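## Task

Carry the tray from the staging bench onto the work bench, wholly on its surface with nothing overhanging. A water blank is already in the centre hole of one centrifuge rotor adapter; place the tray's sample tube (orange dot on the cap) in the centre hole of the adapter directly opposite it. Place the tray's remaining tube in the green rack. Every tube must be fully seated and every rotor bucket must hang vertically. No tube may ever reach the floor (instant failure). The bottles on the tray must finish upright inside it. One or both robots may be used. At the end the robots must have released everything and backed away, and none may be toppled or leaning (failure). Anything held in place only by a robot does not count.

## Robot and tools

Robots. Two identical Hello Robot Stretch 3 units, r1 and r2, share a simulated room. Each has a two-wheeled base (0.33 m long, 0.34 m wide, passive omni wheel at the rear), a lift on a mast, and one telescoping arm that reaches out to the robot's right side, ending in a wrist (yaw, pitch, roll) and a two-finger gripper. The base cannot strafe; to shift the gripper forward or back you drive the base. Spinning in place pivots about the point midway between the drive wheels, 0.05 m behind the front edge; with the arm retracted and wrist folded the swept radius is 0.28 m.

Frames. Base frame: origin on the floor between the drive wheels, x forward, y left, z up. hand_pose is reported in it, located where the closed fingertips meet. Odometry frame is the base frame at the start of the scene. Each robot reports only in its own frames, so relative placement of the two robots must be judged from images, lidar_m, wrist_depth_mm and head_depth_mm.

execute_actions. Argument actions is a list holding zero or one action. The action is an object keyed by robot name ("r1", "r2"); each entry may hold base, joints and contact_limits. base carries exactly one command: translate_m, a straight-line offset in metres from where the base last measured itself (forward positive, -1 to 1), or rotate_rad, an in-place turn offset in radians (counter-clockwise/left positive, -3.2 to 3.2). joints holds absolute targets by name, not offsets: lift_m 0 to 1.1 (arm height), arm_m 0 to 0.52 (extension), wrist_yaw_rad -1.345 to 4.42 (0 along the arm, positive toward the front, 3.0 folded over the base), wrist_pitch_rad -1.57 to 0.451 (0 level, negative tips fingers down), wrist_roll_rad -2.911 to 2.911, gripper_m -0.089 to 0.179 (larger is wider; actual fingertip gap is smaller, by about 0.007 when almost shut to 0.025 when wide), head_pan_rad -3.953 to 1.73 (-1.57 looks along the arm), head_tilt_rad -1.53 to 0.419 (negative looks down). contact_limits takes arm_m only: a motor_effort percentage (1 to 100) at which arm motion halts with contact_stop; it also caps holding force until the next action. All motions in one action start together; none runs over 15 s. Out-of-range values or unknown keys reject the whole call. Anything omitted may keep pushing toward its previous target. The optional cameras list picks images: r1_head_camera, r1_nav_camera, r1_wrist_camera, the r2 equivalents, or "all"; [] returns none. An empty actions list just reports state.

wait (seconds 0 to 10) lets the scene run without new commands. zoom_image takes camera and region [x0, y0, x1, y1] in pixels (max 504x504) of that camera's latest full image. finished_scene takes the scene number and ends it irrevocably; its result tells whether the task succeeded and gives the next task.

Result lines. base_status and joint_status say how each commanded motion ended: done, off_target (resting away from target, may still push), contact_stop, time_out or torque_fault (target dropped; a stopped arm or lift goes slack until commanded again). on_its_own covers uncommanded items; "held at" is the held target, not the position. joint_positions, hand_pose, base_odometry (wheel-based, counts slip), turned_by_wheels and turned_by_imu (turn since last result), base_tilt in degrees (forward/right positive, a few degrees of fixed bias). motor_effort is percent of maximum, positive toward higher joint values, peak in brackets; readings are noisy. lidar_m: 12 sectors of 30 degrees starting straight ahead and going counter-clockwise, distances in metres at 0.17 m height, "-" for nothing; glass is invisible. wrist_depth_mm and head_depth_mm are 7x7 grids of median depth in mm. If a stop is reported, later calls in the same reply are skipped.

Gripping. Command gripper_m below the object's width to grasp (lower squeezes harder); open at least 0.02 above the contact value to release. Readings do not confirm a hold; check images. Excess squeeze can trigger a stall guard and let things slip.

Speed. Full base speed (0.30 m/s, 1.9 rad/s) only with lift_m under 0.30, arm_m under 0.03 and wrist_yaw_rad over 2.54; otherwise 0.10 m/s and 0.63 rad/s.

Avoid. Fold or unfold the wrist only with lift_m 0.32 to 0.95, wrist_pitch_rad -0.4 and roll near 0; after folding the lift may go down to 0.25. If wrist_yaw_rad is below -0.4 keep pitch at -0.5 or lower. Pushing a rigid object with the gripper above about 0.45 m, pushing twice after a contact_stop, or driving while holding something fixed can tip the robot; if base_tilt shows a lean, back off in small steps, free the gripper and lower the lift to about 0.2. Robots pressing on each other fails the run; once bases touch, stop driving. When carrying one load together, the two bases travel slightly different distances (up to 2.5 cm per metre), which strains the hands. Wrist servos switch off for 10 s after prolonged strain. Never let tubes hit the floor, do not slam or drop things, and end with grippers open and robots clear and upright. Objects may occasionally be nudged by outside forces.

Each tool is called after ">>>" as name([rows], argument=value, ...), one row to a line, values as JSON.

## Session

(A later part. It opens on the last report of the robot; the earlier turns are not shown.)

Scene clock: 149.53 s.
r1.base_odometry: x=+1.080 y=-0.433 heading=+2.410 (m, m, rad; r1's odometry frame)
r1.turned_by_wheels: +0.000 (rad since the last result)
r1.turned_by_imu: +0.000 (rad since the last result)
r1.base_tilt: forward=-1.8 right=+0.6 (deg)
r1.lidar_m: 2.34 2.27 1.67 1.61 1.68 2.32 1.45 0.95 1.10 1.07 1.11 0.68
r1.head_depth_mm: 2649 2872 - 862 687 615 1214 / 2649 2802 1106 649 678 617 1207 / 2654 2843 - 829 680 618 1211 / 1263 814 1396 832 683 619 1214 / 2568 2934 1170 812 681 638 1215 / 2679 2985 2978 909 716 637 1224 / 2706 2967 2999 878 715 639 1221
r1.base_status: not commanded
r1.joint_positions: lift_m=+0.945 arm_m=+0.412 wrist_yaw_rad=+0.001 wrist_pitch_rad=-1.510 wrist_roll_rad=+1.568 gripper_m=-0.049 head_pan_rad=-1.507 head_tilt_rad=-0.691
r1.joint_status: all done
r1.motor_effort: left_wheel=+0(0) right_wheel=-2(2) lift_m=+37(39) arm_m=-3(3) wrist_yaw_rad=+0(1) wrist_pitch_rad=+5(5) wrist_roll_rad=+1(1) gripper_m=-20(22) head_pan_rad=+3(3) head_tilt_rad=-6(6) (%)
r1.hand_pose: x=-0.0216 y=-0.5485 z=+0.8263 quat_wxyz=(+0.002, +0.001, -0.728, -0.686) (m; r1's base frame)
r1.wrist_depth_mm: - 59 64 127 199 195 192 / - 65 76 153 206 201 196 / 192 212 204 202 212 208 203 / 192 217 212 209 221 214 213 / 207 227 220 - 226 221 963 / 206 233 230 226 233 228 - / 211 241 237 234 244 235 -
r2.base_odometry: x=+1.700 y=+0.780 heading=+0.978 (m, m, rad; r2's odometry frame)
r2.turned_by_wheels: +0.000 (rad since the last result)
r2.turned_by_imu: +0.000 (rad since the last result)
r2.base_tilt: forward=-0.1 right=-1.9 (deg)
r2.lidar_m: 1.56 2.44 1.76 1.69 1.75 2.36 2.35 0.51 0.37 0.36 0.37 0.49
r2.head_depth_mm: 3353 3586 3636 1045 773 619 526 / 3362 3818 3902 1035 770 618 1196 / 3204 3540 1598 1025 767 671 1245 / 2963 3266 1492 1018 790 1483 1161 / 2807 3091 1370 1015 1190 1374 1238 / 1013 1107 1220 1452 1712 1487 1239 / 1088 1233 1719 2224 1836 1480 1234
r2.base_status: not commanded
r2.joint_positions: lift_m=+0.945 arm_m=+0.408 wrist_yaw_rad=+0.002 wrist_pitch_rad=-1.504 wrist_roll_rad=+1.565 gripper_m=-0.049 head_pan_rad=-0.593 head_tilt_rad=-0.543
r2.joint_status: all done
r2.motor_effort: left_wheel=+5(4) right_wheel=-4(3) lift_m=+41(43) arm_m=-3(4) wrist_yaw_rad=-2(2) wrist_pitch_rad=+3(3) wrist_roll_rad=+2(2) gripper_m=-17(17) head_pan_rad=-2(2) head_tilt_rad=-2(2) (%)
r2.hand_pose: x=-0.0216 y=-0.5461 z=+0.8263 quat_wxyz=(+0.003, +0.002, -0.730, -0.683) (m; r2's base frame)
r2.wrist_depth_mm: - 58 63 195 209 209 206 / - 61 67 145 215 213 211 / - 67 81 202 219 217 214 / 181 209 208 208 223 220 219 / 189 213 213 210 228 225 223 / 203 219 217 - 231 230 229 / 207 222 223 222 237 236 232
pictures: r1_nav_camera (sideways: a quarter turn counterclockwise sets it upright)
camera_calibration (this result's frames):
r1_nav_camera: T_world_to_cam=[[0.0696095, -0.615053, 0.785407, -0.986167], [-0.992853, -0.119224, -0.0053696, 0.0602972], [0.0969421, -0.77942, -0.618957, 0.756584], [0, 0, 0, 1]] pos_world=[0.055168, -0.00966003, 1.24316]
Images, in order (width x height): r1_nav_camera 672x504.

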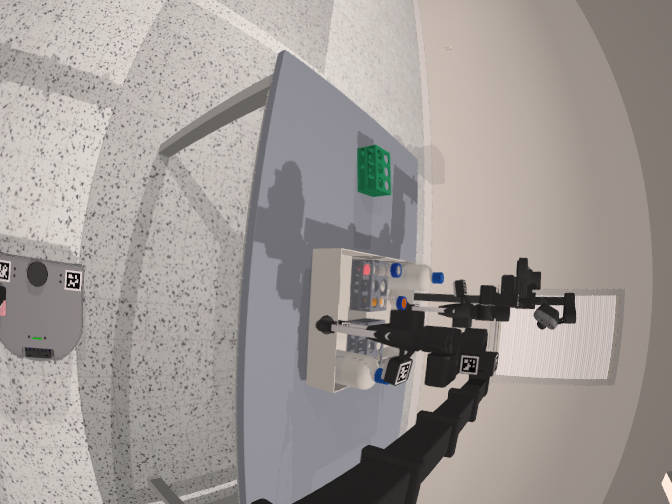

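>>> execute_actions([
  {"r1":{"joints":{"lift_m":0.931}},"r2":{"joints":{"lift_m":0.931}}},
], cameras=[])

>>> execute_actions([
  {"r1":{"joints":{"gripper_m":0.05}},"r2":{"joints":{"gripper_m":0.05}}},
], cameras=[])

>>> execute_actions([
  {"r1":{"joints":{"lift_m":1.1}},"r2":{"joints":{"lift_m":1.09}}},
], cameras=[])

>>> execute_actions([
  {"r1":{"base":{"rotate_rad":0.4},"joints":{"arm_m":0.1,"wrist_roll_rad":0,"wrist_pitch_rad":-1.556,"gripper_m":0.06}},"r2":{"joints":{"arm_m":0}}},
], cameras=[])

>>> execute_actions([
  {"r1":{"base":{"translate_m":-0.31}}},
], cameras=[])

>>> execute_actions([
  {"r1":{"base":{"rotate_rad":-0.42}}},
], cameras=[])

>>> execute_actions([
  {"r1":{"base":{"translate_m":0.39},"joints":{"arm_m":0.44}}},
], cameras=["r1_wrist_camera","r1_nav_camera"])

Scene clock: 160.20 s.
r1.base_odometry: x=+1.080 y=-0.433 heading=+2.410 (m, m, rad; r1's odometry frame)
r1.turned_by_wheels: +0.000 (rad since the last result)
r1.turned_by_imu: +0.000 (rad since the last result)
r1.base_tilt: forward=-1.8 right=+0.6 (deg)
r1.lidar_m: 2.34 2.26 1.67 1.61 1.68 2.32 1.45 0.95 1.10 1.06 1.11 0.68
r1.head_depth_mm: 2619 2849 - 863 685 615 1212 / 2627 2805 1109 653 678 616 1215 / 2635 2856 - 810 678 618 1213 / 1279 813 999 828 692 619 1209 / 2594 2930 1175 814 691 635 1217 / 2675 2981 2963 906 716 638 1215 / 2659 2942 3017 879 716 636 1220
r1.base_status: not commanded
r1.joint_positions: lift_m=+0.931 arm_m=+0.412 wrist_yaw_rad=+0.001 wrist_pitch_rad=-1.510 wrist_roll_rad=+1.568 gripper_m=-0.049 head_pan_rad=-1.507 head_tilt_rad=-0.691
r1.joint_status: all done
r1.motor_effort: left_wheel=+0(0) right_wheel=-1(2) lift_m=+37(37) arm_m=-4(3) wrist_yaw_rad=+0(1) wrist_pitch_rad=+5(5) wrist_roll_rad=+1(1) gripper_m=-21(21) head_pan_rad=+3(3) head_tilt_rad=-6(6) (%)
r1.hand_pose: x=-0.0216 y=-0.5485 z=+0.8123 quat_wxyz=(+0.002, +0.001, -0.728, -0.686) (m; r1's base frame)
r1.wrist_depth_mm: - 59 64 128 188 183 179 / - 65 76 152 194 187 184 / 192 210 206 202 200 194 190 / 192 218 212 208 206 200 197 / 207 226 219 - 212 206 949 / 204 233 229 226 217 212 988 / 212 242 236 232 228 219 -
r2.base_odometry: x=+1.700 y=+0.780 heading=+0.978 (m, m, rad; r2's odometry frame)
r2.turned_by_wheels: +0.000 (rad since the last result)
r2.turned_by_imu: +0.000 (rad since the last result)
r2.base_tilt: forward=-0.1 right=-2.0 (deg)
r2.lidar_m: 1.56 2.44 1.76 1.69 1.74 2.36 2.34 0.51 0.37 0.36 0.37 0.49
r2.head_depth_mm: 3326 3581 3672 1042 772 618 527 / 3458 3827 3934 1033 772 617 1196 / 3182 3532 1599 1023 765 670 1246 / 2972 3234 1482 1019 794 1485 1158 / 2759 3097 1373 1015 1189 1362 1242 / 1012 1109 1217 1459 1708 1479 1239 / 1084 1237 1723 2222 1837 1467 1225
r2.base_status: not commanded
r2.joint_positions: lift_m=+0.931 arm_m=+0.408 wrist_yaw_rad=+0.002 wrist_pitch_rad=-1.504 wrist_roll_rad=+1.565 gripper_m=-0.049 head_pan_rad=-0.593 head_tilt_rad=-0.543
r2.joint_status: all done
r2.motor_effort: left_wheel=+4(4) right_wheel=-4(4) lift_m=+42(41) arm_m=-4(3) wrist_yaw_rad=-1(0) wrist_pitch_rad=+3(3) wrist_roll_rad=+2(2) gripper_m=-17(17) head_pan_rad=-2(2) head_tilt_rad=-4(3) (%)
r2.hand_pose: x=-0.0216 y=-0.5461 z=+0.8123 quat_wxyz=(+0.003, +0.002, -0.730, -0.683) (m; r2's base frame)
r2.wrist_depth_mm: - 58 63 194 198 194 194 / - 61 67 146 200 198 197 / - 67 81 203 205 202 201 / 182 210 208 208 209 206 205 / 189 213 212 211 212 212 210 / 204 217 217 - 215 216 213 / 206 223 221 222 223 221 218
pictures: none
No camera images: the call's "cameras" was empty. Leave "cameras" out to get every camera's image.

Scene clock: 161.70 s.
r1.base_odometry: x=+1.080 y=-0.433 heading=+2.410 (m, m, rad; r1's odometry frame)
r1.turned_by_wheels: +0.000 (rad since the last result)
r1.turned_by_imu: +0.000 (rad since the last result)
r1.base_tilt: forward=-1.6 right=+0.6 (deg)
r1.lidar_m: 2.35 2.26 1.67 1.61 1.68 2.31 1.45 0.95 1.10 1.07 1.11 0.68
r1.head_depth_mm: 2621 2884 - 866 687 615 1213 / 2640 2822 1109 655 677 617 1212 / 2643 2870 - 812 689 617 1213 / 1278 814 996 831 691 619 1214 / 2578 2925 1174 817 693 636 1215 / 2676 2969 2957 902 713 638 1214 / 2685 2998 2998 879 717 638 1219
r1.base_status: not commanded
r1.joint_positions: lift_m=+0.931 arm_m=+0.412 wrist_yaw_rad=+0.001 wrist_pitch_rad=-1.500 wrist_roll_rad=+1.568 gripper_m=+0.050 head_pan_rad=-1.507 head_tilt_rad=-0.691
r1.joint_status: all done
r1.motor_effort: left_wheel=+0(0) right_wheel=-1(1) lift_m=+38(38) arm_m=-3(3) wrist_yaw_rad=+0(1) wrist_pitch_rad=+0(5) wrist_roll_rad=+1(1) gripper_m=+0(84) head_pan_rad=+3(2) head_tilt_rad=-6(6) (%)
r1.hand_pose: x=-0.0215 y=-0.5511 z=+0.8123 quat_wxyz=(+0.002, +0.001, -0.731, -0.682) (m; r1's base frame)
r1.wrist_depth_mm: - 60 65 116 188 182 178 / - 67 75 137 192 187 183 / 190 216 210 203 199 193 188 / 193 221 215 210 205 198 195 / 207 229 225 216 210 206 204 / 198 235 232 225 222 213 991 / 223 242 242 233 227 219 998
r2.base_odometry: x=+1.700 y=+0.780 heading=+0.978 (m, m, rad; r2's odometry frame)
r2.turned_by_wheels: +0.000 (rad since the last result)
r2.turned_by_imu: +0.000 (rad since the last result)
r2.base_tilt: forward=-0.2 right=-1.8 (deg)
r2.lidar_m: 1.56 2.43 1.76 1.69 1.74 2.35 2.35 0.51 0.37 0.35 0.37 0.49
r2.head_depth_mm: 3308 3583 3644 1042 775 618 526 / 3423 3779 3814 1037 772 614 1198 / 3185 3523 1594 1028 767 670 1248 / 2950 3266 1494 1025 790 1497 1166 / 2792 3068 1383 1014 1194 1366 1233 / 1018 1110 1218 1454 1712 1469 1233 / 1089 1233 1729 2239 1838 1471 1236
r2.base_status: not commanded
r2.joint_positions: lift_m=+0.931 arm_m=+0.408 wrist_yaw_rad=+0.002 wrist_pitch_rad=-1.501 wrist_roll_rad=+1.565 gripper_m=+0.050 head_pan_rad=-0.593 head_tilt_rad=-0.543
r2.joint_status: all done
r2.motor_effort: left_wheel=+3(5) right_wheel=-3(4) lift_m=+42(42) arm_m=-3(4) wrist_yaw_rad=-1(2) wrist_pitch_rad=+1(3) wrist_roll_rad=+2(2) gripper_m=+1(80) head_pan_rad=-3(2) head_tilt_rad=-3(3) (%)
r2.hand_pose: x=-0.0216 y=-0.5468 z=+0.8123 quat_wxyz=(+0.003, +0.002, -0.731, -0.682) (m; r2's base frame)
r2.wrist_depth_mm: - 61 65 196 198 195 193 / - 64 69 137 200 199 198 / 181 70 82 205 206 204 202 / 186 212 210 209 210 207 206 / 188 216 216 214 213 212 209 / 204 222 - 219 - 216 213 / 201 226 226 223 224 221 218
pictures: none
No camera images: the call's "cameras" was empty. Leave "cameras" out to get every camera's image.

Scene clock: 164.07 s.
r1.base_odometry: x=+1.080 y=-0.433 heading=+2.410 (m, m, rad; r1's odometry frame)
r1.turned_by_wheels: +0.000 (rad since the last result)
r1.turned_by_imu: +0.000 (rad since the last result)
r1.base_tilt: forward=-1.7 right=+0.7 (deg)
r1.lidar_m: 2.35 2.26 1.67 1.61 1.68 2.32 1.45 0.95 1.10 1.07 1.11 0.68
r1.head_depth_mm: 2579 2896 2953 897 707 615 1207 / - 2845 2986 656 679 616 1207 / - - 2962 822 687 617 1212 / 765 2895 1174 827 692 618 1210 / 2648 2964 1180 815 693 636 1216 / 2671 2957 2956 911 712 639 1220 / 2693 2992 3020 878 717 641 1218
r1.base_status: not commanded
r1.joint_positions: lift_m=+1.099 arm_m=+0.412 wrist_yaw_rad=+0.001 wrist_pitch_rad=-1.499 wrist_roll_rad=+1.568 gripper_m=+0.050 head_pan_rad=-1.507 head_tilt_rad=-0.691
r1.joint_status: all done
r1.motor_effort: left_wheel=+0(1) right_wheel=+0(1) lift_m=+39(40) arm_m=-3(3) wrist_yaw_rad=-1(0) wrist_pitch_rad=-1(1) wrist_roll_rad=+1(1) gripper_m=-2(1) head_pan_rad=+3(3) head_tilt_rad=-6(5) (%)
r1.hand_pose: x=-0.0215 y=-0.5512 z=+0.9805 quat_wxyz=(+0.002, +0.001, -0.732, -0.682) (m; r1's base frame)
r1.wrist_depth_mm: 376 322 317 277 347 335 - / 386 349 322 229 355 345 - / 408 360 384 372 369 359 - / 413 404 392 383 374 - - / 385 359 376 397 387 - - / 347 377 378 409 410 - - / 477 470 452 425 415 - -
r2.base_odometry: x=+1.700 y=+0.780 heading=+0.978 (m, m, rad; r2's odometry frame)
r2.turned_by_wheels: +0.000 (rad since the last result)
r2.turned_by_imu: +0.000 (rad since the last result)
r2.base_tilt: forward=-0.3 right=-1.8 (deg)
r2.lidar_m: 1.56 2.43 1.76 1.69 1.74 2.36 2.34 0.51 0.37 0.36 0.37 0.49
r2.head_depth_mm: 3330 3571 3615 1043 774 617 527 / 3435 3834 3908 1039 772 616 1197 / 3203 3529 1603 1028 766 670 1238 / 2950 3287 1484 1023 791 1486 1154 / 2768 3117 1380 1018 1191 1360 1242 / 1014 1107 1217 1447 1726 1477 1235 / 1084 1235 1714 2231 1842 1468 1238
r2.base_status: not commanded
r2.joint_positions: lift_m=+1.090 arm_m=+0.408 wrist_yaw_rad=+0.002 wrist_pitch_rad=-1.501 wrist_roll_rad=+1.565 gripper_m=+0.050 head_pan_rad=-0.593 head_tilt_rad=-0.543
r2.joint_status: all done
r2.motor_effort: left_wheel=+4(3) right_wheel=-3(3) lift_m=+43(45) arm_m=-3(4) wrist_yaw_rad=-1(1) wrist_pitch_rad=+1(1) wrist_roll_rad=+2(2) gripper_m=+1(1) head_pan_rad=-2(2) head_tilt_rad=-2(3) (%)
r2.hand_pose: x=-0.0216 y=-0.5469 z=+0.9712 quat_wxyz=(+0.003, +0.002, -0.731, -0.682) (m; r2's base frame)
r2.wrist_depth_mm: 364 358 351 351 349 344 - / 274 304 186 356 355 354 - / 374 339 360 361 359 359 - / 380 312 370 372 365 370 - / 392 355 379 377 372 376 - / 380 332 - 384 - 379 - / 362 347 364 394 392 389 -
pictures: none
No camera images: the call's "cameras" was empty. Leave "cameras" out to get every camera's image.

Scene clock: 168.27 s.
r1.base_odometry: x=+1.080 y=-0.433 heading=+2.810 (m, m, rad; r1's odometry frame)
r1.turned_by_wheels: +0.400 (rad since the last result)
r1.turned_by_imu: +0.403 (rad since the last result)
r1.base_tilt: forward=-1.6 right=+0.7 (deg)
r1.lidar_m: 2.59 1.74 1.61 1.64 2.07 2.93 0.95 1.15 1.06 1.08 0.68 2.34
r1.head_depth_mm: - - 857 808 666 585 1212 / - - - - - 617 1218 / 2930 - - - - 977 1211 / 2967 3281 1231 903 690 637 1212 / 3128 3446 2955 904 714 1426 1217 / 3231 3631 2988 908 737 1396 1181 / 3389 3774 2990 2211 788 1337 1217
r1.base_status: done
r1.joint_positions: lift_m=+1.099 arm_m=+0.100 wrist_yaw_rad=+0.001 wrist_pitch_rad=-1.552 wrist_roll_rad=+0.002 gripper_m=+0.060 head_pan_rad=-1.507 head_tilt_rad=-0.692
r1.joint_status: all done
r1.motor_effort: left_wheel=-3(7) right_wheel=+1(5) lift_m=+38(39) arm_m=-4(5) wrist_yaw_rad=-1(1) wrist_pitch_rad=-2(5) wrist_roll_rad=-1(3) gripper_m=+1(49) head_pan_rad=+3(3) head_tilt_rad=-6(6) (%)
r1.hand_pose: x=-0.0217 y=-0.2260 z=+0.9812 quat_wxyz=(+0.504, +0.495, -0.505, -0.496) (m; r1's base frame)
r1.wrist_depth_mm: - - - - 354 354 349 / - - - - - 359 357 / - - - - - - 374 / - - - - - - - / - - - - - - - / - - - - - - - / - - - - - - -
r2.base_odometry: x=+1.700 y=+0.780 heading=+0.978 (m, m, rad; r2's odometry frame)
r2.turned_by_wheels: +0.000 (rad since the last result)
r2.turned_by_imu: +0.000 (rad since the last result)
r2.base_tilt: forward=+0.0 right=-2.0 (deg)
r2.lidar_m: 1.55 2.43 1.76 1.69 1.74 2.36 2.35 0.51 0.37 0.35 0.37 0.50
r2.head_depth_mm: 3351 3528 3655 1042 779 619 527 / 3427 3833 3848 1034 772 615 1191 / 3205 3492 1601 1023 768 673 1248 / 2974 3272 1487 1019 792 1491 1165 / 2768 3101 1382 1012 1193 1371 1238 / 1011 1105 1221 1448 1720 1482 1237 / 1080 1239 1716 2222 1840 1469 1223
r2.base_status: not commanded
r2.joint_positions: lift_m=+1.090 arm_m=+0.001 wrist_yaw_rad=+0.002 wrist_pitch_rad=-1.500 wrist_roll_rad=+1.566 gripper_m=+0.050 head_pan_rad=-0.593 head_tilt_rad=-0.543
r2.joint_status: all done
r2.motor_effort: left_wheel=+3(3) right_wheel=-3(3) lift_m=+43(43) arm_m=-4(4) wrist_yaw_rad=-1(2) wrist_pitch_rad=+1(1) wrist_roll_rad=+2(2) gripper_m=+1(1) head_pan_rad=-3(3) head_tilt_rad=-2(3) (%)
r2.hand_pose: x=-0.0216 y=-0.1392 z=+0.9712 quat_wxyz=(+0.003, +0.002, -0.731, -0.682) (m; r2's base frame)
r2.wrist_depth_mm: 364 360 - - - - - / 369 365 - - - - - / 376 373 - - - - - / 389 384 - - - - - / 396 391 - - - - - / 397 394 - - - - - / 415 408 - - - - -
pictures: none
No camera images: the call's "cameras" was empty. Leave "cameras" out to get every camera's image.

Scene clock: 172.60 s.
r1.base_odometry: x=+1.373 y=-0.534 heading=+2.810 (m, m, rad; r1's odometry frame)
r1.turned_by_wheels: +0.000 (rad since the last result)
r1.turned_by_imu: -0.001 (rad since the last result)
r1.base_tilt: forward=-1.5 right=+0.6 (deg)
r1.lidar_m: 2.79 1.87 1.73 1.76 2.23 2.65 0.64 0.97 0.94 0.95 0.88 0.87
r1.head_depth_mm: - - 2680 893 706 583 499 / - - - - - 615 500 / 2781 - - - - 585 521 / 2800 3148 2979 804 655 619 1136 / 2959 3320 1237 816 671 589 1190 / 3139 3489 1242 909 685 604 1220 / 3246 3701 2980 908 716 637 1219
r1.base_status: done
r1.joint_positions: lift_m=+1.099 arm_m=+0.100 wrist_yaw_rad=+0.001 wrist_pitch_rad=-1.552 wrist_roll_rad=+0.002 gripper_m=+0.060 head_pan_rad=-1.507 head_tilt_rad=-0.692
r1.joint_status: not commanded
r1.motor_effort: left_wheel=-3(5) right_wheel=+2(2) lift_m=+39(39) arm_m=-4(4) wrist_yaw_rad=-1(0) wrist_pitch_rad=-2(2) wrist_roll_rad=-1(1) gripper_m=+0(1) head_pan_rad=+2(2) head_tilt_rad=-6(5) (%)
r1.hand_pose: x=-0.0217 y=-0.2260 z=+0.9812 quat_wxyz=(+0.504, +0.495, -0.505, -0.496) (m; r1's base frame)
r1.wrist_depth_mm: - 361 358 357 356 353 353 / - - 370 368 365 365 360 / - - - - 372 370 368 / - - - - - 385 381 / - - - - - - 388 / - - - - - - - / - - - - - - -
r2.base_odometry: x=+1.700 y=+0.780 heading=+0.978 (m, m, rad; r2's odometry frame)
r2.turned_by_wheels: +0.000 (rad since the last result)
r2.turned_by_imu: +0.000 (rad since the last result)
r2.base_tilt: forward=-0.1 right=-2.0 (deg)
r2.lidar_m: 1.56 2.43 1.76 1.69 1.74 2.35 2.35 0.51 0.37 0.36 0.37 0.50
r2.head_depth_mm: 3298 3540 3583 1044 777 619 527 / 3402 3780 3855 1036 772 615 1194 / 3123 3522 1611 1032 767 671 1247 / 2979 3262 1491 1019 794 1493 1160 / 2808 3071 1376 1016 1189 1362 1240 / 1012 1109 1214 1456 1716 1476 1235 / 1085 1243 1721 2255 1837 1465 1236
r2.base_status: not commanded
r2.joint_positions: lift_m=+1.090 arm_m=+0.001 wrist_yaw_rad=+0.002 wrist_pitch_rad=-1.500 wrist_roll_rad=+1.566 gripper_m=+0.050 head_pan_rad=-0.593 head_tilt_rad=-0.543
r2.joint_status: not commanded
r2.motor_effort: left_wheel=+3(3) right_wheel=-3(3) lift_m=+43(43) arm_m=-4(4) wrist_yaw_rad=-1(1) wrist_pitch_rad=+1(1) wrist_roll_rad=+1(2) gripper_m=+0(1) head_pan_rad=-2(2) head_tilt_rad=-3(3) (%)
r2.hand_pose: x=-0.0216 y=-0.1392 z=+0.9712 quat_wxyz=(+0.003, +0.002, -0.731, -0.682) (m; r2's base frame)
r2.wrist_depth_mm: 361 357 - - - - - / 372 369 - - - - - / 374 372 - - - - - / 387 386 - - - - - / 396 395 - - - - - / 404 398 - - - - - / 410 408 - - - - -
pictures: none
No camera images: the call's "cameras" was empty. Leave "cameras" out to get every camera's image.

Scene clock: 174.23 s.
r1.base_odometry: x=+1.373 y=-0.534 heading=+2.390 (m, m, rad; r1's odometry frame)
r1.turned_by_wheels: -0.420 (rad since the last result)
r1.turned_by_imu: -0.424 (rad since the last result)
r1.base_tilt: forward=-1.6 right=+0.6 (deg)
r1.lidar_m: 2.60 2.49 1.80 1.74 1.80 2.44 1.06 0.64 0.98 0.94 0.98 0.87
r1.head_depth_mm: - - 2668 896 707 585 509 / - - - - - 615 510 / 2596 - - - - 586 511 / 2553 2803 2982 903 691 617 512 / 2535 2818 2994 877 692 588 513 / 1081 2732 2864 881 584 589 513 / 2530 2843 3015 895 672 591 514
r1.base_status: done
r1.joint_positions: lift_m=+1.099 arm_m=+0.100 wrist_yaw_rad=+0.001 wrist_pitch_rad=-1.552 wrist_roll_rad=+0.002 gripper_m=+0.060 head_pan_rad=-1.507 head_tilt_rad=-0.692
r1.joint_status: not commanded
r1.motor_effort: left_wheel=+1(5) right_wheel=-3(5) lift_m=+39(39) arm_m=-4(4) wrist_yaw_rad=-1(1) wrist_pitch_rad=-2(2) wrist_roll_rad=-1(1) gripper_m=-1(0) head_pan_rad=+3(3) head_tilt_rad=-7(6) (%)
r1.hand_pose: x=-0.0217 y=-0.2260 z=+0.9812 quat_wxyz=(+0.504, +0.495, -0.505, -0.496) (m; r1's base frame)
r1.wrist_depth_mm: 361 360 359 356 353 352 348 / 375 372 368 368 366 362 360 / 386 381 379 374 373 370 368 / - - - - - - - / - - - - - - - / - - - - - - - / - - - - - - -
r2.base_odometry: x=+1.700 y=+0.780 heading=+0.978 (m, m, rad; r2's odometry frame)
r2.turned_by_wheels: +0.000 (rad since the last result)
r2.turned_by_imu: +0.000 (rad since the last result)
r2.base_tilt: forward=+0.0 right=-1.9 (deg)
r2.lidar_m: 1.56 2.44 1.76 1.69 1.74 2.36 2.35 0.52 0.37 0.35 0.37 0.50
r2.head_depth_mm: 3384 3551 3606 1046 774 619 527 / 3424 3806 3843 1039 774 616 1193 / 3194 3544 1598 1024 767 671 1237 / 2997 3275 1495 1023 793 1479 1163 / 2802 3081 1379 1012 1188 1364 1237 / 1009 1104 1217 1450 1724 1475 1232 / 1087 1239 1725 2243 1839 1473 1234
r2.base_status: not commanded
r2.joint_positions: lift_m=+1.090 arm_m=+0.001 wrist_yaw_rad=+0.002 wrist_pitch_rad=-1.500 wrist_roll_rad=+1.566 gripper_m=+0.050 head_pan_rad=-0.593 head_tilt_rad=-0.543
r2.joint_status: not commanded
r2.motor_effort: left_wheel=+4(4) right_wheel=-3(2) lift_m=+43(43) arm_m=-4(4) wrist_yaw_rad=+0(1) wrist_pitch_rad=+1(1) wrist_roll_rad=+2(2) gripper_m=+1(1) head_pan_rad=-2(2) head_tilt_rad=-3(4) (%)
r2.hand_pose: x=-0.0216 y=-0.1392 z=+0.9712 quat_wxyz=(+0.003, +0.002, -0.731, -0.682) (m; r2's base frame)
r2.wrist_depth_mm: 365 362 - - - - - / 373 371 - - - - - / 378 374 - - - - - / 384 381 - - - - - / 392 392 - - - - - / 405 398 - - - - - / 411 406 - - - - -
pictures: none
No camera images: the call's "cameras" was empty. Leave "cameras" out to get every camera's image.

Scene clock: 179.63 s.
r1.base_odometry: x=+1.088 y=-0.267 heading=+2.390 (m, m, rad; r1's odometry frame)
r1.turned_by_wheels: +0.000 (rad since the last result)
r1.turned_by_imu: +0.000 (rad since the last result)
r1.base_tilt: forward=-1.7 right=+0.7 (deg)
r1.lidar_m: 2.21 2.49 1.81 1.74 1.80 2.45 1.18 1.00 0.98 0.94 0.97 0.52
r1.head_depth_mm: 2524 2817 2897 856 620 581 508 / 2629 2792 2935 882 687 579 510 / - - 2836 833 689 579 510 / 2540 2845 2956 811 692 578 511 / 2553 2826 3008 905 714 589 513 / 2553 2837 2961 905 716 589 512 / 2539 2838 2970 910 715 592 514
r1.base_status: done
r1.joint_positions: lift_m=+1.099 arm_m=+0.440 wrist_yaw_rad=+0.001 wrist_pitch_rad=-1.552 wrist_roll_rad=+0.002 gripper_m=+0.060 head_pan_rad=-1.507 head_tilt_rad=-0.692
r1.joint_status: all done
r1.motor_effort: left_wheel=+1(3) right_wheel=-3(3) lift_m=+39(39) arm_m=+4(5) wrist_yaw_rad=+0(1) wrist_pitch_rad=-2(2) wrist_roll_rad=-1(1) gripper_m=+1(0) head_pan_rad=+3(3) head_tilt_rad=-7(7) (%)
r1.hand_pose: x=-0.0216 y=-0.5653 z=+0.9812 quat_wxyz=(+0.504, +0.495, -0.505, -0.496) (m; r1's base frame)
r1.wrist_depth_mm: 363 359 356 353 352 347 329 / 331 368 363 359 358 356 356 / 324 381 381 317 310 310 362 / 396 390 387 372 375 346 371 / 413 406 402 399 393 370 387 / 419 417 421 400 396 298 395 / 435 433 428 421 416 265 251
r2.base_odometry: x=+1.700 y=+0.780 heading=+0.978 (m, m, rad; r2's odometry frame)
r2.turned_by_wheels: +0.000 (rad since the last result)
r2.turned_by_imu: +0.000 (rad since the last result)
r2.base_tilt: forward=+0.1 right=-2.0 (deg)
r2.lidar_m: 1.56 2.43 1.76 1.69 1.75 2.36 2.35 0.51 0.37 0.36 0.37 0.50
r2.head_depth_mm: 3333 3520 3597 1045 776 619 526 / 3390 3808 3885 1035 774 615 1189 / 3181 3524 1597 1027 768 671 1247 / 2995 3244 1482 1017 792 1490 1156 / 2816 3055 1384 1015 1188 1370 1240 / 1018 1106 1221 1448 1717 1484 1227 / 1089 1237 1718 2242 1843 1474 1231
r2.base_status: not commanded
r2.joint_positions: lift_m=+1.090 arm_m=+0.001 wrist_yaw_rad=+0.002 wrist_pitch_rad=-1.500 wrist_roll_rad=+1.566 gripper_m=+0.050 head_pan_rad=-0.593 head_tilt_rad=-0.543
r2.joint_status: not commanded
r2.motor_effort: left_wheel=+3(3) right_wheel=-2(3) lift_m=+43(43) arm_m=-4(4) wrist_yaw_rad=-2(2) wrist_pitch_rad=+1(1) wrist_roll_rad=+2(2) gripper_m=+1(1) head_pan_rad=-2(2) head_tilt_rad=-2(2) (%)
r2.hand_pose: x=-0.0216 y=-0.1392 z=+0.9712 quat_wxyz=(+0.003, +0.002, -0.731, -0.682) (m; r2's base frame)
r2.wrist_depth_mm: 364 363 - - - - - / 367 368 - - - - - / 378 377 - - - - - / 389 384 - - - - - / 392 390 - - - - - / 404 396 - - - - - / 411 405 - - - - -
pictures: r1_nav_camera (sideways: a quarter turn counterclockwise sets it upright), r1_wrist_camera
camera_calibration (this result's frames):
r1_nav_camera: T_world_to_cam=[[0.0698348, -0.615435, 0.785088, -0.985752], [-0.992814, -0.119543, -0.00539839, 0.0603345], [0.0971744, -0.779069, -0.619361, 0.757108], [0, 0, 0, 1]] pos_world=[0.0551692, -0.00961387, 1.24315]
r1_wrist_camera: T_world_to_cam=[[-0.999038, -0.0415587, -0.0139814, -0.0349533], [-0.0434105, 0.982358, 0.1819, 0.401103], [0.00617526, 0.182332, -0.983218, 1.23175], [0, 0, 0, 1]] pos_world=[-0.025114, -0.620067, 1.13763]
Images, in order (width x height): r1_nav_camera 672x504, r1_wrist_camera 644x364.

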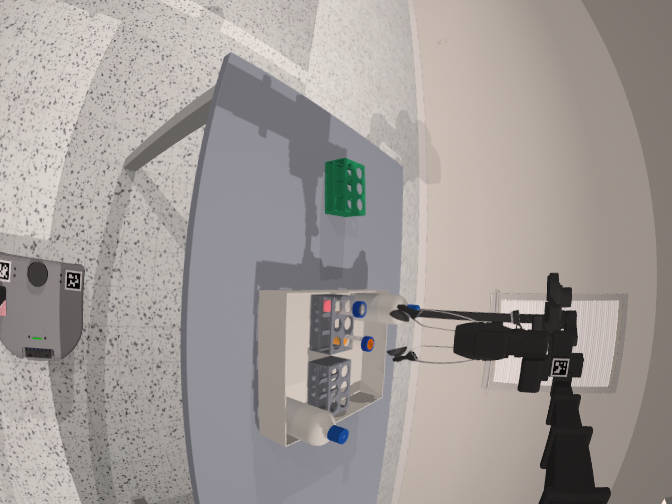

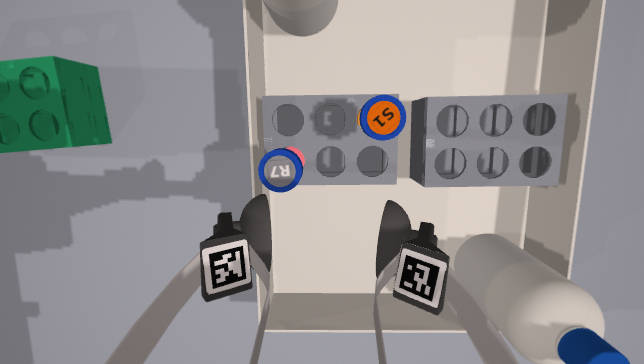

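>>> execute_actions([
  {"r1":{"base":{"translate_m":0.037},"joints":{"arm_m":0.45,"lift_m":1.02}}},
], cameras=["r1_wrist_camera"])

Scene clock: 184.07 s.
r1.base_odometry: x=+1.061 y=-0.242 heading=+2.390 (m, m, rad; r1's odometry frame)
r1.turned_by_wheels: +0.000 (rad since the last result)
r1.turned_by_imu: +0.000 (rad since the last result)
r1.base_tilt: forward=-1.8 right=+0.7 (deg)
r1.lidar_m: 2.18 2.49 1.81 1.74 1.81 2.45 1.22 1.03 0.97 0.94 0.97 0.48
r1.head_depth_mm: 2450 2879 2927 856 687 577 508 / 2451 2904 2977 879 691 578 510 / 2437 - 2690 803 690 576 510 / 2535 2845 2996 869 706 587 512 / 2537 2862 2975 904 714 588 512 / 2542 2807 2986 907 715 589 513 / 2543 2821 2968 909 716 591 514
r1.base_status: done
r1.joint_positions: lift_m=+1.020 arm_m=+0.450 wrist_yaw_rad=+0.001 wrist_pitch_rad=-1.552 wrist_roll_rad=+0.002 gripper_m=+0.060 head_pan_rad=-1.507 head_tilt_rad=-0.692
r1.joint_status: all done
r1.motor_effort: left_wheel=+1(6) right_wheel=-2(4) lift_m=+30(32) arm_m=+5(6) wrist_yaw_rad=+0(1) wrist_pitch_rad=-2(2) wrist_roll_rad=-1(1) gripper_m=+0(0) head_pan_rad=+3(3) head_tilt_rad=-6(5) (%)
r1.hand_pose: x=-0.0216 y=-0.5752 z=+0.9022 quat_wxyz=(+0.504, +0.495, -0.505, -0.496) (m; r1's base frame)
r1.wrist_depth_mm: 283 284 282 277 277 276 272 / 268 292 290 284 286 284 280 / 264 302 299 234 232 173 232 / 314 310 307 237 252 237 238 / 321 316 314 244 308 307 305 / 332 327 324 318 321 312 286 / 340 335 337 325 326 321 239
r2.base_odometry: x=+1.700 y=+0.780 heading=+0.978 (m, m, rad; r2's odometry frame)
r2.turned_by_wheels: +0.000 (rad since the last result)
r2.turned_by_imu: +0.000 (rad since the last result)
r2.base_tilt: forward=-0.1 right=-2.0 (deg)
r2.lidar_m: 1.56 2.43 1.76 1.69 1.74 2.36 2.35 0.51 0.37 0.36 0.37 0.49
r2.head_depth_mm: 3329 3575 3583 1049 777 619 528 / 3346 3805 3830 1034 770 616 1193 / 3178 3517 1595 1030 766 671 1247 / 2935 3275 1487 1016 789 1489 1159 / 2825 3078 1384 1010 1190 1362 1235 / 1011 1110 1224 1447 1719 1470 1236 / 1087 1236 1719 2235 1829 1475 1229
r2.base_status: not commanded
r2.joint_positions: lift_m=+1.090 arm_m=+0.001 wrist_yaw_rad=+0.002 wrist_pitch_rad=-1.500 wrist_roll_rad=+1.566 gripper_m=+0.050 head_pan_rad=-0.593 head_tilt_rad=-0.543
r2.joint_status: not commanded
r2.motor_effort: left_wheel=+3(3) right_wheel=-3(3) lift_m=+43(43) arm_m=-4(4) wrist_yaw_rad=-2(1) wrist_pitch_rad=+1(1) wrist_roll_rad=+2(2) gripper_m=+1(1) head_pan_rad=-2(2) head_tilt_rad=-3(2) (%)
r2.hand_pose: x=-0.0216 y=-0.1392 z=+0.9712 quat_wxyz=(+0.003, +0.002, -0.731, -0.682) (m; r2's base frame)
r2.wrist_depth_mm: 364 361 - - - - - / 368 366 - - - - - / 377 382 - - - - - / 383 380 - - - - - / 393 390 - - - - - / 402 401 - - - - - / 410 412 - - - - -
pictures: r1_wrist_camera
camera_calibration (this result's frames):
r1_wrist_camera: T_world_to_cam=[[-0.999038, -0.0415561, -0.0139875, -0.0364637], [-0.04341, 0.982331, 0.182048, 0.425096], [0.00617521, 0.18248, -0.98319, 1.15603], [0, 0, 0, 1]] pos_world=[-0.025114, -0.630053, 1.0587]
Images, in order (width x height): r1_wrist_camera 644x364.

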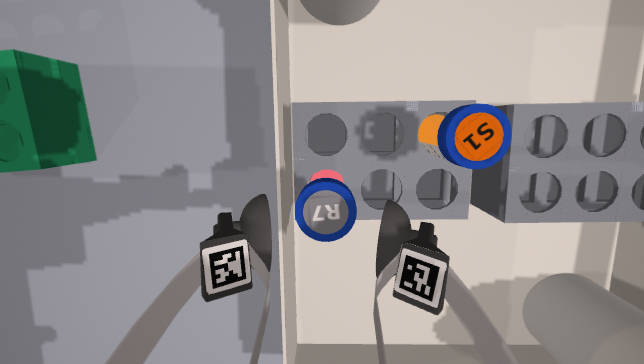

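>>> execute_actions([
  {"r1":{"joints":{"lift_m":0.987}}},
], cameras=[])

>>> execute_actions([
  {"r1":{"joints":{"gripper_m":0.015}}},
], cameras=[])

>>> execute_actions([
  {"r1":{"joints":{"lift_m":1.1}}},
], cameras=[])

>>> execute_actions([
  {"r1":{"base":{"translate_m":0.243},"joints":{"arm_m":0.484}}},
], cameras=["r1_wrist_camera"])

Scene clock: 196.23 s.
r1.base_odometry: x=+1.061 y=-0.242 heading=+2.390 (m, m, rad; r1's odometry frame)
r1.turned_by_wheels: +0.000 (rad since the last result)
r1.turned_by_imu: +0.000 (rad since the last result)
r1.base_tilt: forward=-1.7 right=+0.5 (deg)
r1.lidar_m: 2.18 2.50 1.81 1.74 1.80 2.46 1.21 1.04 0.97 0.94 0.97 0.48
r1.head_depth_mm: 2516 - 2756 859 685 578 509 / 2462 - 2919 884 689 578 510 / 1248 - 2971 812 690 577 510 / 2531 2827 2972 872 705 587 513 / 2550 2823 2988 903 714 590 513 / 2554 2835 3008 904 715 589 514 / 2552 2872 2999 908 716 592 514
r1.base_status: not commanded
r1.joint_positions: lift_m=+0.987 arm_m=+0.450 wrist_yaw_rad=+0.001 wrist_pitch_rad=-1.552 wrist_roll_rad=+0.002 gripper_m=+0.060 head_pan_rad=-1.507 head_tilt_rad=-0.692
r1.joint_status: all done
r1.motor_effort: left_wheel=+1(1) right_wheel=-3(3) lift_m=+30(32) arm_m=+4(4) wrist_yaw_rad=-1(1) wrist_pitch_rad=-2(2) wrist_roll_rad=-1(0) gripper_m=+0(0) head_pan_rad=+3(3) head_tilt_rad=-5(5) (%)
r1.hand_pose: x=-0.0216 y=-0.5752 z=+0.8692 quat_wxyz=(+0.504, +0.495, -0.505, -0.496) (m; r1's base frame)
r1.wrist_depth_mm: 254 252 248 245 244 243 242 / 259 259 256 250 249 249 249 / 262 266 264 232 209 138 202 / 276 275 270 205 205 203 202 / 283 282 280 148 211 271 236 / 291 290 292 284 284 280 278 / 305 297 296 293 289 288 238
r2.base_odometry: x=+1.700 y=+0.780 heading=+0.978 (m, m, rad; r2's odometry frame)
r2.turned_by_wheels: +0.000 (rad since the last result)
r2.turned_by_imu: +0.000 (rad since the last result)
r2.base_tilt: forward=-0.1 right=-2.0 (deg)
r2.lidar_m: 1.56 2.43 1.76 1.69 1.74 2.35 2.35 0.51 0.37 0.36 0.37 0.50
r2.head_depth_mm: 3342 3592 3610 1045 774 619 525 / 3383 3828 3843 1038 771 615 1195 / 3179 3546 1598 1024 766 671 1246 / 2976 3273 1489 1014 794 1487 1160 / 2811 3076 1387 1012 1191 1361 1240 / 1016 1108 1215 1453 1705 1478 1237 / 1087 1239 1722 2229 1838 1473 1235
r2.base_status: not commanded
r2.joint_positions: lift_m=+1.090 arm_m=+0.001 wrist_yaw_rad=+0.002 wrist_pitch_rad=-1.500 wrist_roll_rad=+1.566 gripper_m=+0.050 head_pan_rad=-0.593 head_tilt_rad=-0.543
r2.joint_status: not commanded
r2.motor_effort: left_wheel=+3(3) right_wheel=-3(3) lift_m=+43(43) arm_m=-4(4) wrist_yaw_rad=-2(1) wrist_pitch_rad=+1(1) wrist_roll_rad=+2(2) gripper_m=+0(1) head_pan_rad=-2(2) head_tilt_rad=-2(3) (%)
r2.hand_pose: x=-0.0216 y=-0.1392 z=+0.9712 quat_wxyz=(+0.003, +0.002, -0.731, -0.682) (m; r2's base frame)
r2.wrist_depth_mm: 363 357 - - - - - / 371 368 - - - - - / 382 374 - - - - - / 386 378 - - - - - / 391 388 - - - - - / 403 401 - - - - - / 414 409 - - - - -
pictures: none
No camera images: the call's "cameras" was empty. Leave "cameras" out to get every camera's image.

Scene clock: 197.17 s.
r1.base_odometry: x=+1.061 y=-0.242 heading=+2.390 (m, m, rad; r1's odometry frame)
r1.turned_by_wheels: +0.000 (rad since the last result)
r1.turned_by_imu: +0.000 (rad since the last result)
r1.base_tilt: forward=-1.7 right=+0.4 (deg)
r1.lidar_m: 2.18 2.50 1.81 1.74 1.81 2.46 1.21 1.04 0.97 0.94 0.97 0.48
r1.head_depth_mm: 2536 - 2810 859 686 578 510 / 2433 - 2913 885 688 577 509 / 1246 - 2947 803 691 576 510 / 2532 2836 2969 868 707 585 511 / 2545 2840 2937 905 713 589 512 / 2559 2821 2986 910 715 590 513 / 2571 2840 3020 909 719 592 514
r1.base_status: not commanded
r1.joint_positions: lift_m=+0.987 arm_m=+0.450 wrist_yaw_rad=+0.001 wrist_pitch_rad=-1.552 wrist_roll_rad=+0.002 gripper_m=+0.015 head_pan_rad=-1.507 head_tilt_rad=-0.692
r1.joint_status: all done
r1.motor_effort: left_wheel=+1(2) right_wheel=-2(2) lift_m=+30(30) arm_m=+4(4) wrist_yaw_rad=+0(0) wrist_pitch_rad=-2(2) wrist_roll_rad=+0(1) gripper_m=-9(87) head_pan_rad=+3(3) head_tilt_rad=-5(6) (%)
r1.hand_pose: x=-0.0216 y=-0.5752 z=+0.8692 quat_wxyz=(+0.504, +0.495, -0.505, -0.496) (m; r1's base frame)
r1.wrist_depth_mm: 253 254 252 247 245 244 244 / 259 258 256 251 249 250 249 / 265 265 265 230 209 137 201 / 276 274 272 205 206 203 203 / 283 284 279 145 226 270 236 / 295 293 293 285 282 279 278 / 301 298 298 292 292 287 239
r2.base_odometry: x=+1.700 y=+0.780 heading=+0.978 (m, m, rad; r2's odometry frame)
r2.turned_by_wheels: +0.000 (rad since the last result)
r2.turned_by_imu: +0.000 (rad since the last result)
r2.base_tilt: forward=-0.1 right=-2.0 (deg)
r2.lidar_m: 1.56 2.43 1.76 1.69 1.74 2.35 2.35 0.51 0.37 0.36 0.37 0.49
r2.head_depth_mm: 3353 3537 3630 1042 776 620 528 / 3394 3749 3887 1034 770 617 1197 / 3178 3586 1600 1030 765 670 1245 / 2964 3285 1489 1020 795 1488 1160 / 2763 3066 1381 1014 1191 1361 1238 / 1014 1106 1216 1445 1713 1477 1233 / 1085 1241 1725 2256 1830 1475 1232
r2.base_status: not commanded
r2.joint_positions: lift_m=+1.090 arm_m=+0.001 wrist_yaw_rad=+0.002 wrist_pitch_rad=-1.500 wrist_roll_rad=+1.566 gripper_m=+0.050 head_pan_rad=-0.593 head_tilt_rad=-0.543
r2.joint_status: not commanded
r2.motor_effort: left_wheel=+3(3) right_wheel=-3(3) lift_m=+43(43) arm_m=-4(4) wrist_yaw_rad=-2(2) wrist_pitch_rad=+1(1) wrist_roll_rad=+2(2) gripper_m=+1(1) head_pan_rad=-2(2) head_tilt_rad=-2(3) (%)
r2.hand_pose: x=-0.0216 y=-0.1392 z=+0.9712 quat_wxyz=(+0.003, +0.002, -0.731, -0.682) (m; r2's base frame)
r2.wrist_depth_mm: 363 357 - - - - - / 368 368 - - - - - / 375 373 - - - - - / 386 382 - - - - - / 394 394 - - - - - / 402 402 - - - - - / 413 407 - - - - -
pictures: none
No camera images: the call's "cameras" was empty. Leave "cameras" out to get every camera's image.

Scene clock: 199.03 s.
r1.base_odometry: x=+1.061 y=-0.242 heading=+2.390 (m, m, rad; r1's odometry frame)
r1.turned_by_wheels: +0.000 (rad since the last result)
r1.turned_by_imu: +0.000 (rad since the last result)
r1.base_tilt: forward=-1.6 right=+0.7 (deg)
r1.lidar_m: 2.18 2.49 1.81 1.74 1.80 2.45 1.21 1.04 0.98 0.94 0.97 0.48
r1.head_depth_mm: 2518 2801 2905 856 686 578 508 / 2478 2797 2948 877 690 577 509 / - - 2792 817 688 575 510 / 2540 2845 3005 857 708 588 512 / 2534 2849 2957 905 711 589 513 / 2537 2849 3011 905 715 590 513 / 2549 2839 3013 911 718 591 514
r1.base_status: not commanded
r1.joint_positions: lift_m=+1.099 arm_m=+0.450 wrist_yaw_rad=+0.001 wrist_pitch_rad=-1.552 wrist_roll_rad=+0.002 gripper_m=+0.015 head_pan_rad=-1.507 head_tilt_rad=-0.692
r1.joint_status: all done
r1.motor_effort: left_wheel=+1(1) right_wheel=-3(2) lift_m=+39(41) arm_m=+4(4) wrist_yaw_rad=-1(0) wrist_pitch_rad=-2(2) wrist_roll_rad=+0(1) gripper_m=-9(8) head_pan_rad=+3(3) head_tilt_rad=-4(6) (%)
r1.hand_pose: x=-0.0216 y=-0.5752 z=+0.9812 quat_wxyz=(+0.504, +0.495, -0.505, -0.496) (m; r1's base frame)
r1.wrist_depth_mm: 363 361 357 318 350 356 324 / 371 367 368 359 361 356 325 / 324 380 377 338 313 312 312 / 388 388 386 326 358 319 327 / 402 406 404 145 392 392 361 / 419 416 417 405 400 353 325 / 436 425 424 377 376 355 254
r2.base_odometry: x=+1.700 y=+0.780 heading=+0.978 (m, m, rad; r2's odometry frame)
r2.turned_by_wheels: +0.000 (rad since the last result)
r2.turned_by_imu: +0.000 (rad since the last result)
r2.base_tilt: forward=-0.1 right=-2.1 (deg)
r2.lidar_m: 1.55 2.44 1.76 1.68 1.74 2.36 2.35 0.52 0.37 0.36 0.37 0.50
r2.head_depth_mm: 3372 3525 3665 1044 775 620 526 / 3396 3837 3888 1034 771 615 1195 / 3174 3526 1605 1025 766 670 1251 / 2924 3269 1485 1024 794 1502 1162 / 2815 3035 1379 1023 1192 1368 1239 / 1010 1112 1219 1448 1713 1483 1234 / 1086 1243 1731 2236 1856 1476 1232
r2.base_status: not commanded
r2.joint_positions: lift_m=+1.090 arm_m=+0.001 wrist_yaw_rad=+0.002 wrist_pitch_rad=-1.500 wrist_roll_rad=+1.566 gripper_m=+0.050 head_pan_rad=-0.593 head_tilt_rad=-0.543
r2.joint_status: not commanded
r2.motor_effort: left_wheel=+3(3) right_wheel=-2(3) lift_m=+43(43) arm_m=-4(4) wrist_yaw_rad=-2(1) wrist_pitch_rad=+1(1) wrist_roll_rad=+2(1) gripper_m=+1(1) head_pan_rad=-2(2) head_tilt_rad=-2(3) (%)
r2.hand_pose: x=-0.0216 y=-0.1392 z=+0.9712 quat_wxyz=(+0.003, +0.002, -0.731, -0.682) (m; r2's base frame)
r2.wrist_depth_mm: 362 363 - - - - - / 372 363 - - - - - / 373 375 - - - - - / 384 381 - - - - - / 397 392 - - - - - / 406 398 - - - - - / 413 409 - - - - -
pictures: none
No camera images: the call's "cameras" was empty. Leave "cameras" out to get every camera's image.

Scene clock: 203.03 s.
r1.base_odometry: x=+0.884 y=-0.076 heading=+2.390 (m, m, rad; r1's odometry frame)
r1.turned_by_wheels: +0.000 (rad since the last result)
r1.turned_by_imu: +0.000 (rad since the last result)
r1.base_tilt: forward=-1.6 right=+0.7 (deg)
r1.lidar_m: 1.94 2.49 1.82 1.74 1.80 2.45 1.27 1.28 0.97 0.94 0.32 2.13
r1.head_depth_mm: 1840 2774 2973 805 706 584 499 / 2592 2802 2750 902 708 585 499 / - - 2906 899 708 587 511 / 2525 2798 2956 902 712 588 512 / 2526 2840 2996 906 712 589 512 / 2552 2835 2960 2115 714 589 514 / 2561 2812 2955 2196 1724 1340 514
r1.base_status: done
r1.joint_positions: lift_m=+1.099 arm_m=+0.484 wrist_yaw_rad=+0.001 wrist_pitch_rad=-1.552 wrist_roll_rad=+0.002 gripper_m=+0.015 head_pan_rad=-1.507 head_tilt_rad=-0.692
r1.joint_status: all done
r1.motor_effort: left_wheel=+1(4) right_wheel=-3(4) lift_m=+39(39) arm_m=+4(5) wrist_yaw_rad=-1(1) wrist_pitch_rad=-2(2) wrist_roll_rad=+0(1) gripper_m=-8(8) head_pan_rad=+3(3) head_tilt_rad=-6(4) (%)
r1.hand_pose: x=-0.0216 y=-0.6092 z=+0.9812 quat_wxyz=(+0.504, +0.495, -0.505, -0.496) (m; r1's base frame)
r1.wrist_depth_mm: - 359 358 353 352 351 262 / - 373 370 366 363 359 295 / - 385 374 369 376 367 362 / - 394 370 322 388 381 315 / - 409 400 144 388 383 355 / - 421 416 414 412 399 399 / - - 426 428 423 389 404
r2.base_odometry: x=+1.700 y=+0.780 heading=+0.978 (m, m, rad; r2's odometry frame)
r2.turned_by_wheels: +0.000 (rad since the last result)
r2.turned_by_imu: +0.000 (rad since the last result)
r2.base_tilt: forward=+0.0 right=-2.1 (deg)
r2.lidar_m: 1.56 2.44 1.76 1.69 1.75 2.36 2.35 0.51 0.37 0.36 0.37 0.49
r2.head_depth_mm: 3389 3550 3600 1042 776 619 527 / 3416 3809 3868 1028 772 615 1194 / 3196 3536 1596 1028 769 671 1248 / 2934 3283 1485 1023 792 1493 1158 / 2770 3053 1376 1013 1192 1366 1238 / 1013 1108 1220 1454 1710 1475 1238 / 1083 1230 1708 2237 1837 1478 1231
r2.base_status: not commanded
r2.joint_positions: lift_m=+1.090 arm_m=+0.001 wrist_yaw_rad=+0.002 wrist_pitch_rad=-1.500 wrist_roll_rad=+1.566 gripper_m=+0.050 head_pan_rad=-0.593 head_tilt_rad=-0.543
r2.joint_status: not commanded
r2.motor_effort: left_wheel=+3(3) right_wheel=-3(3) lift_m=+43(43) arm_m=-4(4) wrist_yaw_rad=-1(1) wrist_pitch_rad=+1(1) wrist_roll_rad=+2(2) gripper_m=+1(1) head_pan_rad=-2(2) head_tilt_rad=-3(3) (%)
r2.hand_pose: x=-0.0216 y=-0.1392 z=+0.9712 quat_wxyz=(+0.003, +0.002, -0.731, -0.682) (m; r2's base frame)
r2.wrist_depth_mm: 366 361 - - - - - / 369 365 - - - - - / 376 375 - - - - - / 385 381 - - - - - / 389 388 - - - - - / 401 398 - - - - - / 410 407 - - - - -
pictures: r1_wrist_camera
camera_calibration (this result's frames):
r1_wrist_camera: T_world_to_cam=[[-0.999038, -0.041556, -0.0139875, -0.0367727], [-0.0434099, 0.982331, 0.182048, 0.444127], [0.00617522, 0.18248, -0.98319, 1.23982], [0, 0, 0, 1]] pos_world=[-0.025114, -0.66405, 1.13762]
Images, in order (width x height): r1_wrist_camera 644x364.

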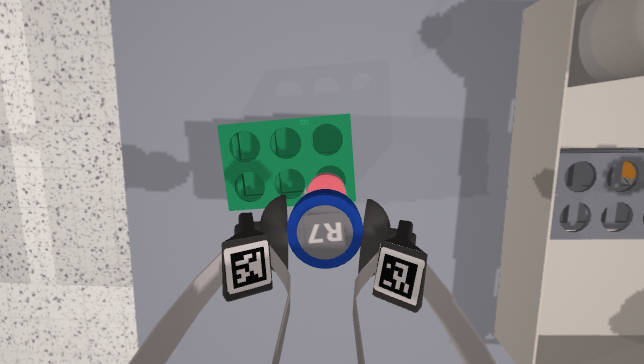

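Hole at ≈(331,179): retract 8 mm, back 3 mm.

>>> execute_actions([
  {"r1":{"base":{"translate_m":-0.003},"joints":{"arm_m":0.476}}},
], cameras=["r1_wrist_camera"])

>>> execute_actions([
  {"r1":{"joints":{"lift_m":1.04}}},
], cameras=["r1_wrist_camera","r1_head_camera"])

Scene clock: 207.47 s.
r1.base_odometry: x=+0.886 y=-0.078 heading=+2.390 (m, m, rad; r1's odometry frame)
r1.turned_by_wheels: +0.000 (rad since the last result)
r1.turned_by_imu: +0.000 (rad since the last result)
r1.base_tilt: forward=-1.8 right=+0.7 (deg)
r1.lidar_m: 1.94 2.50 1.82 1.74 1.81 2.45 1.27 1.28 0.98 0.94 0.32 2.14
r1.head_depth_mm: 1848 2738 2920 804 695 584 498 / 2599 2769 2802 899 711 585 499 / - - 2967 899 710 586 510 / 2534 2801 2987 903 712 586 512 / 2535 2814 2982 904 713 589 512 / 2552 2813 3001 2114 714 588 514 / 2570 2817 3007 2189 1730 639 514
r1.base_status: done
r1.joint_positions: lift_m=+1.099 arm_m=+0.476 wrist_yaw_rad=+0.001 wrist_pitch_rad=-1.552 wrist_roll_rad=+0.002 gripper_m=+0.015 head_pan_rad=-1.507 head_tilt_rad=-0.692
r1.joint_status: all done
r1.motor_effort: left_wheel=+1(1) right_wheel=-2(6) lift_m=+39(38) arm_m=-4(5) wrist_yaw_rad=-1(1) wrist_pitch_rad=-2(2) wrist_roll_rad=-1(1) gripper_m=-8(8) head_pan_rad=+3(3) head_tilt_rad=-4(6) (%)
r1.hand_pose: x=-0.0216 y=-0.6019 z=+0.9812 quat_wxyz=(+0.504, +0.495, -0.505, -0.496) (m; r1's base frame)
r1.wrist_depth_mm: - 366 356 355 356 351 260 / - 371 370 367 362 361 352 / - 384 377 352 369 363 363 / - 399 386 325 383 380 319 / - 405 402 145 393 384 388 / - 420 417 408 408 401 401 / - - 427 429 419 381 392
r2.base_odometry: x=+1.700 y=+0.780 heading=+0.978 (m, m, rad; r2's odometry frame)
r2.turned_by_wheels: +0.000 (rad since the last result)
r2.turned_by_imu: +0.000 (rad since the last result)
r2.base_tilt: forward=-0.2 right=-2.1 (deg)
r2.lidar_m: 1.56 2.43 1.76 1.69 1.75 2.36 2.35 0.51 0.37 0.36 0.37 0.50
r2.head_depth_mm: 3320 3512 3636 1041 774 619 527 / 3427 3737 3916 1034 773 615 1200 / 3157 3537 1594 1033 768 669 1254 / 2948 3286 1488 1022 794 1484 1161 / 2794 3008 1382 1019 1188 1372 1239 / 1016 1108 1218 1451 1720 1482 1231 / 1083 1233 1714 2236 1843 1472 1235
r2.base_status: not commanded
r2.joint_positions: lift_m=+1.090 arm_m=+0.001 wrist_yaw_rad=+0.002 wrist_pitch_rad=-1.500 wrist_roll_rad=+1.566 gripper_m=+0.050 head_pan_rad=-0.593 head_tilt_rad=-0.543
r2.joint_status: not commanded
r2.motor_effort: left_wheel=+3(4) right_wheel=-2(3) lift_m=+43(43) arm_m=-4(5) wrist_yaw_rad=-1(2) wrist_pitch_rad=+1(1) wrist_roll_rad=+2(2) gripper_m=+1(1) head_pan_rad=-3(2) head_tilt_rad=-3(2) (%)
r2.hand_pose: x=-0.0216 y=-0.1392 z=+0.9712 quat_wxyz=(+0.003, +0.002, -0.731, -0.682) (m; r2's base frame)
r2.wrist_depth_mm: 366 363 - - - - - / 368 370 - - - - - / 376 370 - - - - - / 386 385 - - - - - / 398 389 - - - - - / 401 398 - - - - - / 415 406 - - - - -
pictures: r1_wrist_camera
camera_calibration (this result's frames):
r1_wrist_camera: T_world_to_cam=[[-0.999038, -0.041556, -0.0139875, -0.0364686], [-0.0434099, 0.982331, 0.182048, 0.436939], [0.00617522, 0.18248, -0.98319, 1.23849], [0, 0, 0, 1]] pos_world=[-0.025114, -0.656733, 1.13762]
Images, in order (width x height): r1_wrist_camera 644x364.

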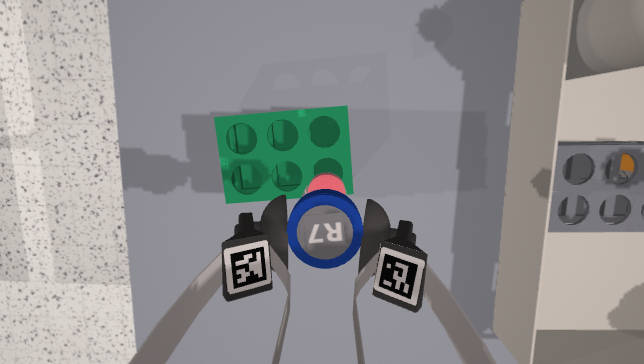

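Scene clock: 208.83 s.
r1.base_odometry: x=+0.886 y=-0.078 heading=+2.390 (m, m, rad; r1's odometry frame)
r1.turned_by_wheels: +0.000 (rad since the last result)
r1.turned_by_imu: +0.000 (rad since the last result)
r1.base_tilt: forward=-1.7 right=+0.7 (deg)
r1.lidar_m: 1.94 2.50 1.81 1.74 1.80 2.46 1.27 1.28 0.98 0.93 0.32 2.14
r1.head_depth_mm: 1153 2830 2896 804 693 585 500 / - 2892 2796 895 710 585 500 / 2472 - 2750 864 709 587 510 / 2556 2794 2960 901 711 589 512 / 2538 2824 2985 903 714 588 512 / 2561 2805 2967 2125 711 590 514 / 2556 2839 3007 2207 1731 639 514
r1.base_status: not commanded
r1.joint_positions: lift_m=+1.040 arm_m=+0.476 wrist_yaw_rad=+0.001 wrist_pitch_rad=-1.552 wrist_roll_rad=+0.002 gripper_m=+0.015 head_pan_rad=-1.507 head_tilt_rad=-0.692
r1.joint_status: all done
r1.motor_effort: left_wheel=+1(1) right_wheel=-2(2) lift_m=+30(31) arm_m=-4(4) wrist_yaw_rad=+0(0) wrist_pitch_rad=-2(2) wrist_roll_rad=-1(1) gripper_m=-8(9) head_pan_rad=+3(3) head_tilt_rad=-6(5) (%)
r1.hand_pose: x=-0.0216 y=-0.6019 z=+0.9222 quat_wxyz=(+0.504, +0.495, -0.505, -0.496) (m; r1's base frame)
r1.wrist_depth_mm: - 301 301 298 298 295 247 / - 311 308 308 306 305 261 / - 323 289 261 315 310 276 / - 331 271 262 323 319 261 / - 338 338 144 326 330 277 / - 350 353 347 343 340 332 / - 361 359 353 350 349 340
r2.base_odometry: x=+1.700 y=+0.780 heading=+0.978 (m, m, rad; r2's odometry frame)
r2.turned_by_wheels: +0.000 (rad since the last result)
r2.turned_by_imu: +0.000 (rad since the last result)
r2.base_tilt: forward=-0.1 right=-1.9 (deg)
r2.lidar_m: 1.56 2.44 1.76 1.69 1.74 2.36 2.34 0.51 0.37 0.36 0.37 0.50
r2.head_depth_mm: 3347 3496 3671 1044 774 619 526 / 3481 3781 3811 1035 773 617 1195 / 3162 3557 1600 1025 767 672 1251 / 2958 3246 1489 1020 794 1490 1163 / 2784 3056 1378 1014 1196 1367 1236 / 1014 1108 1218 1448 1722 1481 1239 / 1084 1239 1723 2233 1856 1475 1230
r2.base_status: not commanded
r2.joint_positions: lift_m=+1.090 arm_m=+0.001 wrist_yaw_rad=+0.002 wrist_pitch_rad=-1.500 wrist_roll_rad=+1.566 gripper_m=+0.050 head_pan_rad=-0.593 head_tilt_rad=-0.543
r2.joint_status: not commanded
r2.motor_effort: left_wheel=+3(3) right_wheel=-2(3) lift_m=+43(43) arm_m=-4(4) wrist_yaw_rad=-1(2) wrist_pitch_rad=+1(1) wrist_roll_rad=+2(2) gripper_m=+1(1) head_pan_rad=-2(2) head_tilt_rad=-2(2) (%)
r2.hand_pose: x=-0.0216 y=-0.1392 z=+0.9712 quat_wxyz=(+0.003, +0.002, -0.731, -0.682) (m; r2's base frame)
r2.wrist_depth_mm: 362 359 - - - - - / 370 368 - - - - - / 381 373 - - - - - / 389 385 - - - - - / 392 393 - - - - - / 395 403 - - - - - / 414 406 - - - - -
pictures: r1_head_camera (sideways: a quarter turn clockwise sets it upright), r1_wrist_camera
camera_calibration (this result's frames):
r1_head_camera: T_world_to_cam=[[0.00604586, 0.596976, -0.802236, 1.06538], [0.999886, 0.00750024, 0.0131166, -0.0244695], [0.0138473, -0.802224, -0.596863, 0.736138], [0, 0, 0, 1]] pos_world=[0.00783205, -0.0452773, 1.29438]
r1_wrist_camera: T_world_to_cam=[[-0.999038, -0.0415557, -0.0139875, -0.0372926], [-0.0434096, 0.982331, 0.182048, 0.447665], [0.00617527, 0.18248, -0.98319, 1.18055], [0, 0, 0, 1]] pos_world=[-0.025114, -0.656731, 1.07869]
Images, in order (width x height): r1_head_camera 896x504, r1_wrist_camera 644x364.

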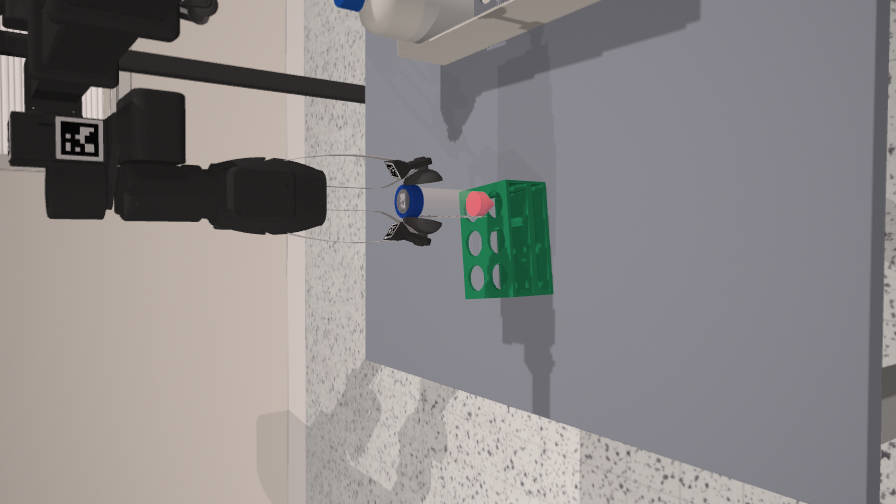

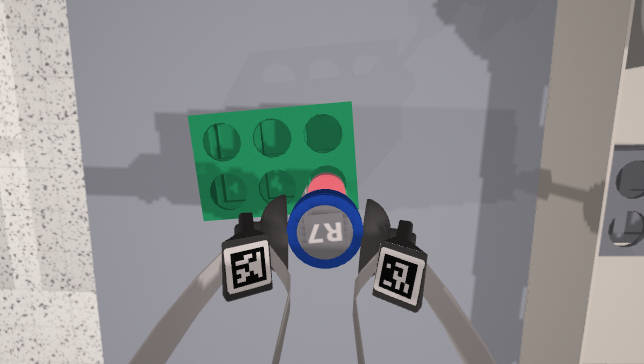

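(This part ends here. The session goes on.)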